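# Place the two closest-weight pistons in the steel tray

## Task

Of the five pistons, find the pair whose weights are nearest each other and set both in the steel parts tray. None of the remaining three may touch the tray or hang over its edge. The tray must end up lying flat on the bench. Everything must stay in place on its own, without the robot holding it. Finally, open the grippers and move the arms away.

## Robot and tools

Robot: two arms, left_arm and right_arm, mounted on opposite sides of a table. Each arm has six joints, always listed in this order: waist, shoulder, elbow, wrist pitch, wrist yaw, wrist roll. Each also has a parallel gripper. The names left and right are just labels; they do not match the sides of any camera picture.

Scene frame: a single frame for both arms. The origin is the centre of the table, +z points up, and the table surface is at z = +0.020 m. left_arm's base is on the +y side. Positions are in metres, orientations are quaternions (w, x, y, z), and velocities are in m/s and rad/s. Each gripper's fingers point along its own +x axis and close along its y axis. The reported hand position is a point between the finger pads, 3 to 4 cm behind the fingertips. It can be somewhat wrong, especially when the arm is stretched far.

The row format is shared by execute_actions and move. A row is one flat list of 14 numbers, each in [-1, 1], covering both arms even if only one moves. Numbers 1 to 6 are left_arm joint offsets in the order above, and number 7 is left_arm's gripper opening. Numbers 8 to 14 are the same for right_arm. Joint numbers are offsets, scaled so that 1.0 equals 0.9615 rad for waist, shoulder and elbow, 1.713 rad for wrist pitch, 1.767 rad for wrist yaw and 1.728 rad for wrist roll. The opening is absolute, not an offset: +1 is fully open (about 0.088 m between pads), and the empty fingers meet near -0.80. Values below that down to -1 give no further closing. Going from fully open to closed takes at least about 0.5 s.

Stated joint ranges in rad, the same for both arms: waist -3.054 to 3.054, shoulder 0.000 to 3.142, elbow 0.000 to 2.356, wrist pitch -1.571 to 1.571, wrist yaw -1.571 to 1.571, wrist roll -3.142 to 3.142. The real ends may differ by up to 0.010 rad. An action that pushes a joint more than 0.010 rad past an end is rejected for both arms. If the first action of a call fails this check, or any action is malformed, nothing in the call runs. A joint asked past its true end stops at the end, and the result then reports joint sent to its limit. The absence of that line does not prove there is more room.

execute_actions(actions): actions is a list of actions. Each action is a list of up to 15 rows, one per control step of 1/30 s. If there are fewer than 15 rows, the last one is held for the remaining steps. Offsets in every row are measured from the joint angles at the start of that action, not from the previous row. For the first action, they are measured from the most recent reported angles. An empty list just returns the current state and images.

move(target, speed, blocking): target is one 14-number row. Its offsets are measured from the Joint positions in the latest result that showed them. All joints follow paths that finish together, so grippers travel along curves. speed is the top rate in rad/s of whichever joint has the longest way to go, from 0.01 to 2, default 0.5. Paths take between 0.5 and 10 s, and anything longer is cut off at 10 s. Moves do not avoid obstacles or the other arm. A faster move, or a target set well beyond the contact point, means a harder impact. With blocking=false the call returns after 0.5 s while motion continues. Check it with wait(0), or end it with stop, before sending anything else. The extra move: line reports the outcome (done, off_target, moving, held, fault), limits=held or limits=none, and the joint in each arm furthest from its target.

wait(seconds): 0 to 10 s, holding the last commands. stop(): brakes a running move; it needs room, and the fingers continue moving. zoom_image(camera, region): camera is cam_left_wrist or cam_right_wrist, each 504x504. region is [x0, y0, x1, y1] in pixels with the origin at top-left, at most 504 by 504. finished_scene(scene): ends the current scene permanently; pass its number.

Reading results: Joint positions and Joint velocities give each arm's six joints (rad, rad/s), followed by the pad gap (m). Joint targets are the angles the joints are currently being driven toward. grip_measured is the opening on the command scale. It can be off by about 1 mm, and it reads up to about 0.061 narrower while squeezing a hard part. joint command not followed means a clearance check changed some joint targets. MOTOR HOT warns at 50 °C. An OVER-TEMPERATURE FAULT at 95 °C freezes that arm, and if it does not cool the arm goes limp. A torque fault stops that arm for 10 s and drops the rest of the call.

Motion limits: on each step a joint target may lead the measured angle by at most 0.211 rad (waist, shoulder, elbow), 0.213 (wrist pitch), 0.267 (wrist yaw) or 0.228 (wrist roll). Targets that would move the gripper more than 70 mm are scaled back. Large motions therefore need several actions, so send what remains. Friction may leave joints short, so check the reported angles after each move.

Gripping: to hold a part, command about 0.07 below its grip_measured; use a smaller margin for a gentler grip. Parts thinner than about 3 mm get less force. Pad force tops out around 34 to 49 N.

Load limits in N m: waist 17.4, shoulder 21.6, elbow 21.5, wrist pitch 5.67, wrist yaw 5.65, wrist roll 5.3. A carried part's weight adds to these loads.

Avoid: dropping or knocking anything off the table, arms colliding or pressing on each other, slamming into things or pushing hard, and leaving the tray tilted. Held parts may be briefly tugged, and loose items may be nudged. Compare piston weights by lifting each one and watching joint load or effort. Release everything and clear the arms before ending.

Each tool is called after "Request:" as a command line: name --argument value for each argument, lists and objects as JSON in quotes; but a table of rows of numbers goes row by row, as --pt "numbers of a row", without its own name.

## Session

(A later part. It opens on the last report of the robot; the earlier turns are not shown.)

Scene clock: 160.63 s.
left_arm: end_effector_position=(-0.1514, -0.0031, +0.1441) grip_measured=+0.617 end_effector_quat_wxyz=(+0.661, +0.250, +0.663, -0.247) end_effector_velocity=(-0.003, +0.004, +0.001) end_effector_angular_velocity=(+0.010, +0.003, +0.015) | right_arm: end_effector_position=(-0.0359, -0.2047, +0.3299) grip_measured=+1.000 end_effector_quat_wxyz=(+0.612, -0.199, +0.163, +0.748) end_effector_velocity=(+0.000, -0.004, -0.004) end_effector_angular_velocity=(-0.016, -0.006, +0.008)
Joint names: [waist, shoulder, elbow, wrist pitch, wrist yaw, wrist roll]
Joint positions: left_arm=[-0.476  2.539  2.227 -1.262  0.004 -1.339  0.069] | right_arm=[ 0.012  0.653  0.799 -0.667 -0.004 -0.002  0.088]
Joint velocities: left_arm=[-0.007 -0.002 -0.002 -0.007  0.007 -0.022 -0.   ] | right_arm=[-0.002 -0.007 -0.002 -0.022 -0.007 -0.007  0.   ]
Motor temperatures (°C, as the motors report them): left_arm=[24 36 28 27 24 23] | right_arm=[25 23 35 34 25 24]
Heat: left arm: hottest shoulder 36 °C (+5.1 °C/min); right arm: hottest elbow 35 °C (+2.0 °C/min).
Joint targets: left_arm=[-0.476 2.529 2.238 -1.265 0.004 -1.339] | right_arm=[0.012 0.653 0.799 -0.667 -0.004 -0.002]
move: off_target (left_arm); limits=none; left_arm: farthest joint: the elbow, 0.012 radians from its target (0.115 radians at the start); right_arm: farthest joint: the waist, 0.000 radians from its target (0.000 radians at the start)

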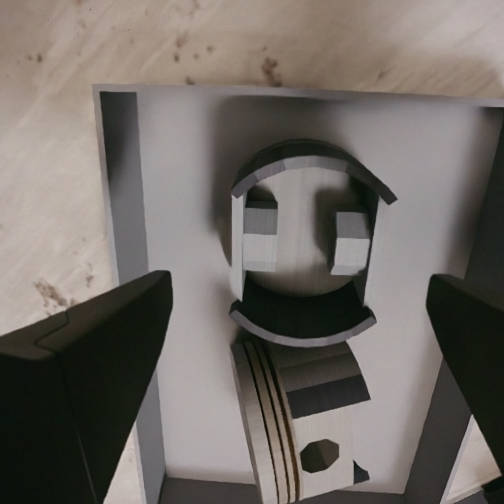

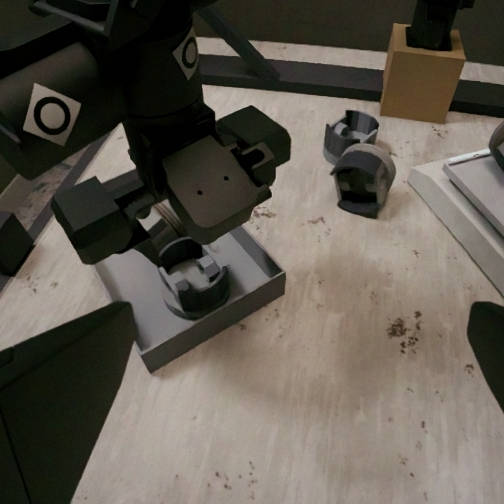

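Both in tray. Retreat.

Request:
move --target '[0.3,-0.9,-0.9,0.05,0,0,0.62,0,0,0,0,0,0,1]' --speed 0.9

Scene clock: 162.60 s.
left_arm: end_effector_position=(+0.0129, +0.1157, +0.2586) grip_measured=+0.617 end_effector_quat_wxyz=(+0.689, +0.122, +0.691, -0.181) end_effector_velocity=(-0.001, +0.002, -0.000) end_effector_angular_velocity=(+0.006, -0.008, +0.001) | right_arm: end_effector_position=(-0.0359, -0.2047, +0.3299) grip_measured=+1.000 end_effector_quat_wxyz=(+0.612, -0.199, +0.163, +0.748) end_effector_velocity=(-0.004, -0.002, -0.002) end_effector_angular_velocity=(-0.006, -0.009, +0.032)
Joint names: [waist, shoulder, elbow, wrist pitch, wrist yaw, wrist roll]
Joint positions: left_arm=[-0.19   1.683  1.374 -1.179  0.004 -1.339  0.069] | right_arm=[ 0.012  0.653  0.799 -0.667 -0.004 -0.002  0.088]
Joint velocities: left_arm=[-0.007 -0.002 -0.002 -0.007 -0.007 -0.007 -0.   ] | right_arm=[ 0.002 -0.002 -0.002 -0.007 -0.022 -0.022  0.   ]
Motor temperatures (°C, as the motors report them): left_arm=[24 37 28 27 24 23] | right_arm=[25 23 35 34 25 24]
Heat: left arm: hottest shoulder 37 °C (+6.1 °C/min); right arm: hottest elbow 35 °C (+2.0 °C/min).
Joint targets: left_arm=[-0.187 1.674 1.362 -1.176 0.004 -1.339] | right_arm=[0.012 0.653 0.799 -0.667 -0.004 -0.002]
move: off_target (left_arm); limits=none; left_arm: farthest joint: the elbow, 0.013 radians from its target (0.865 radians at the start); right_arm: farthest joint: the waist, 0.000 radians from its target (0.000 radians at the start)

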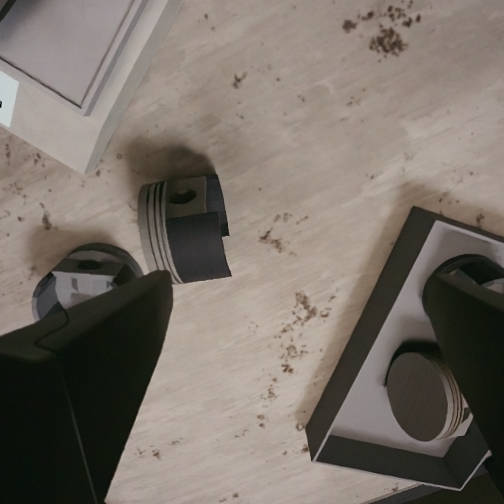

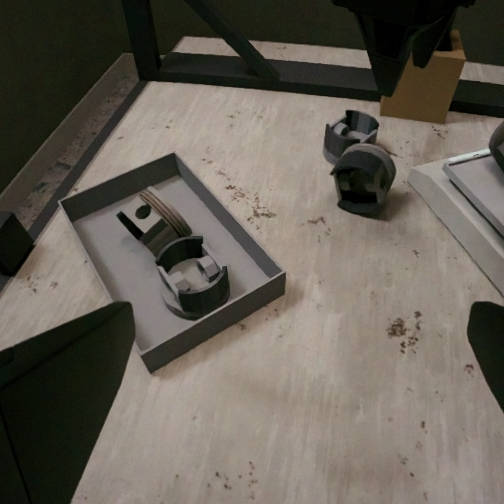

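Request:
finished_scene --scene 1

The scene is finished: the task was done.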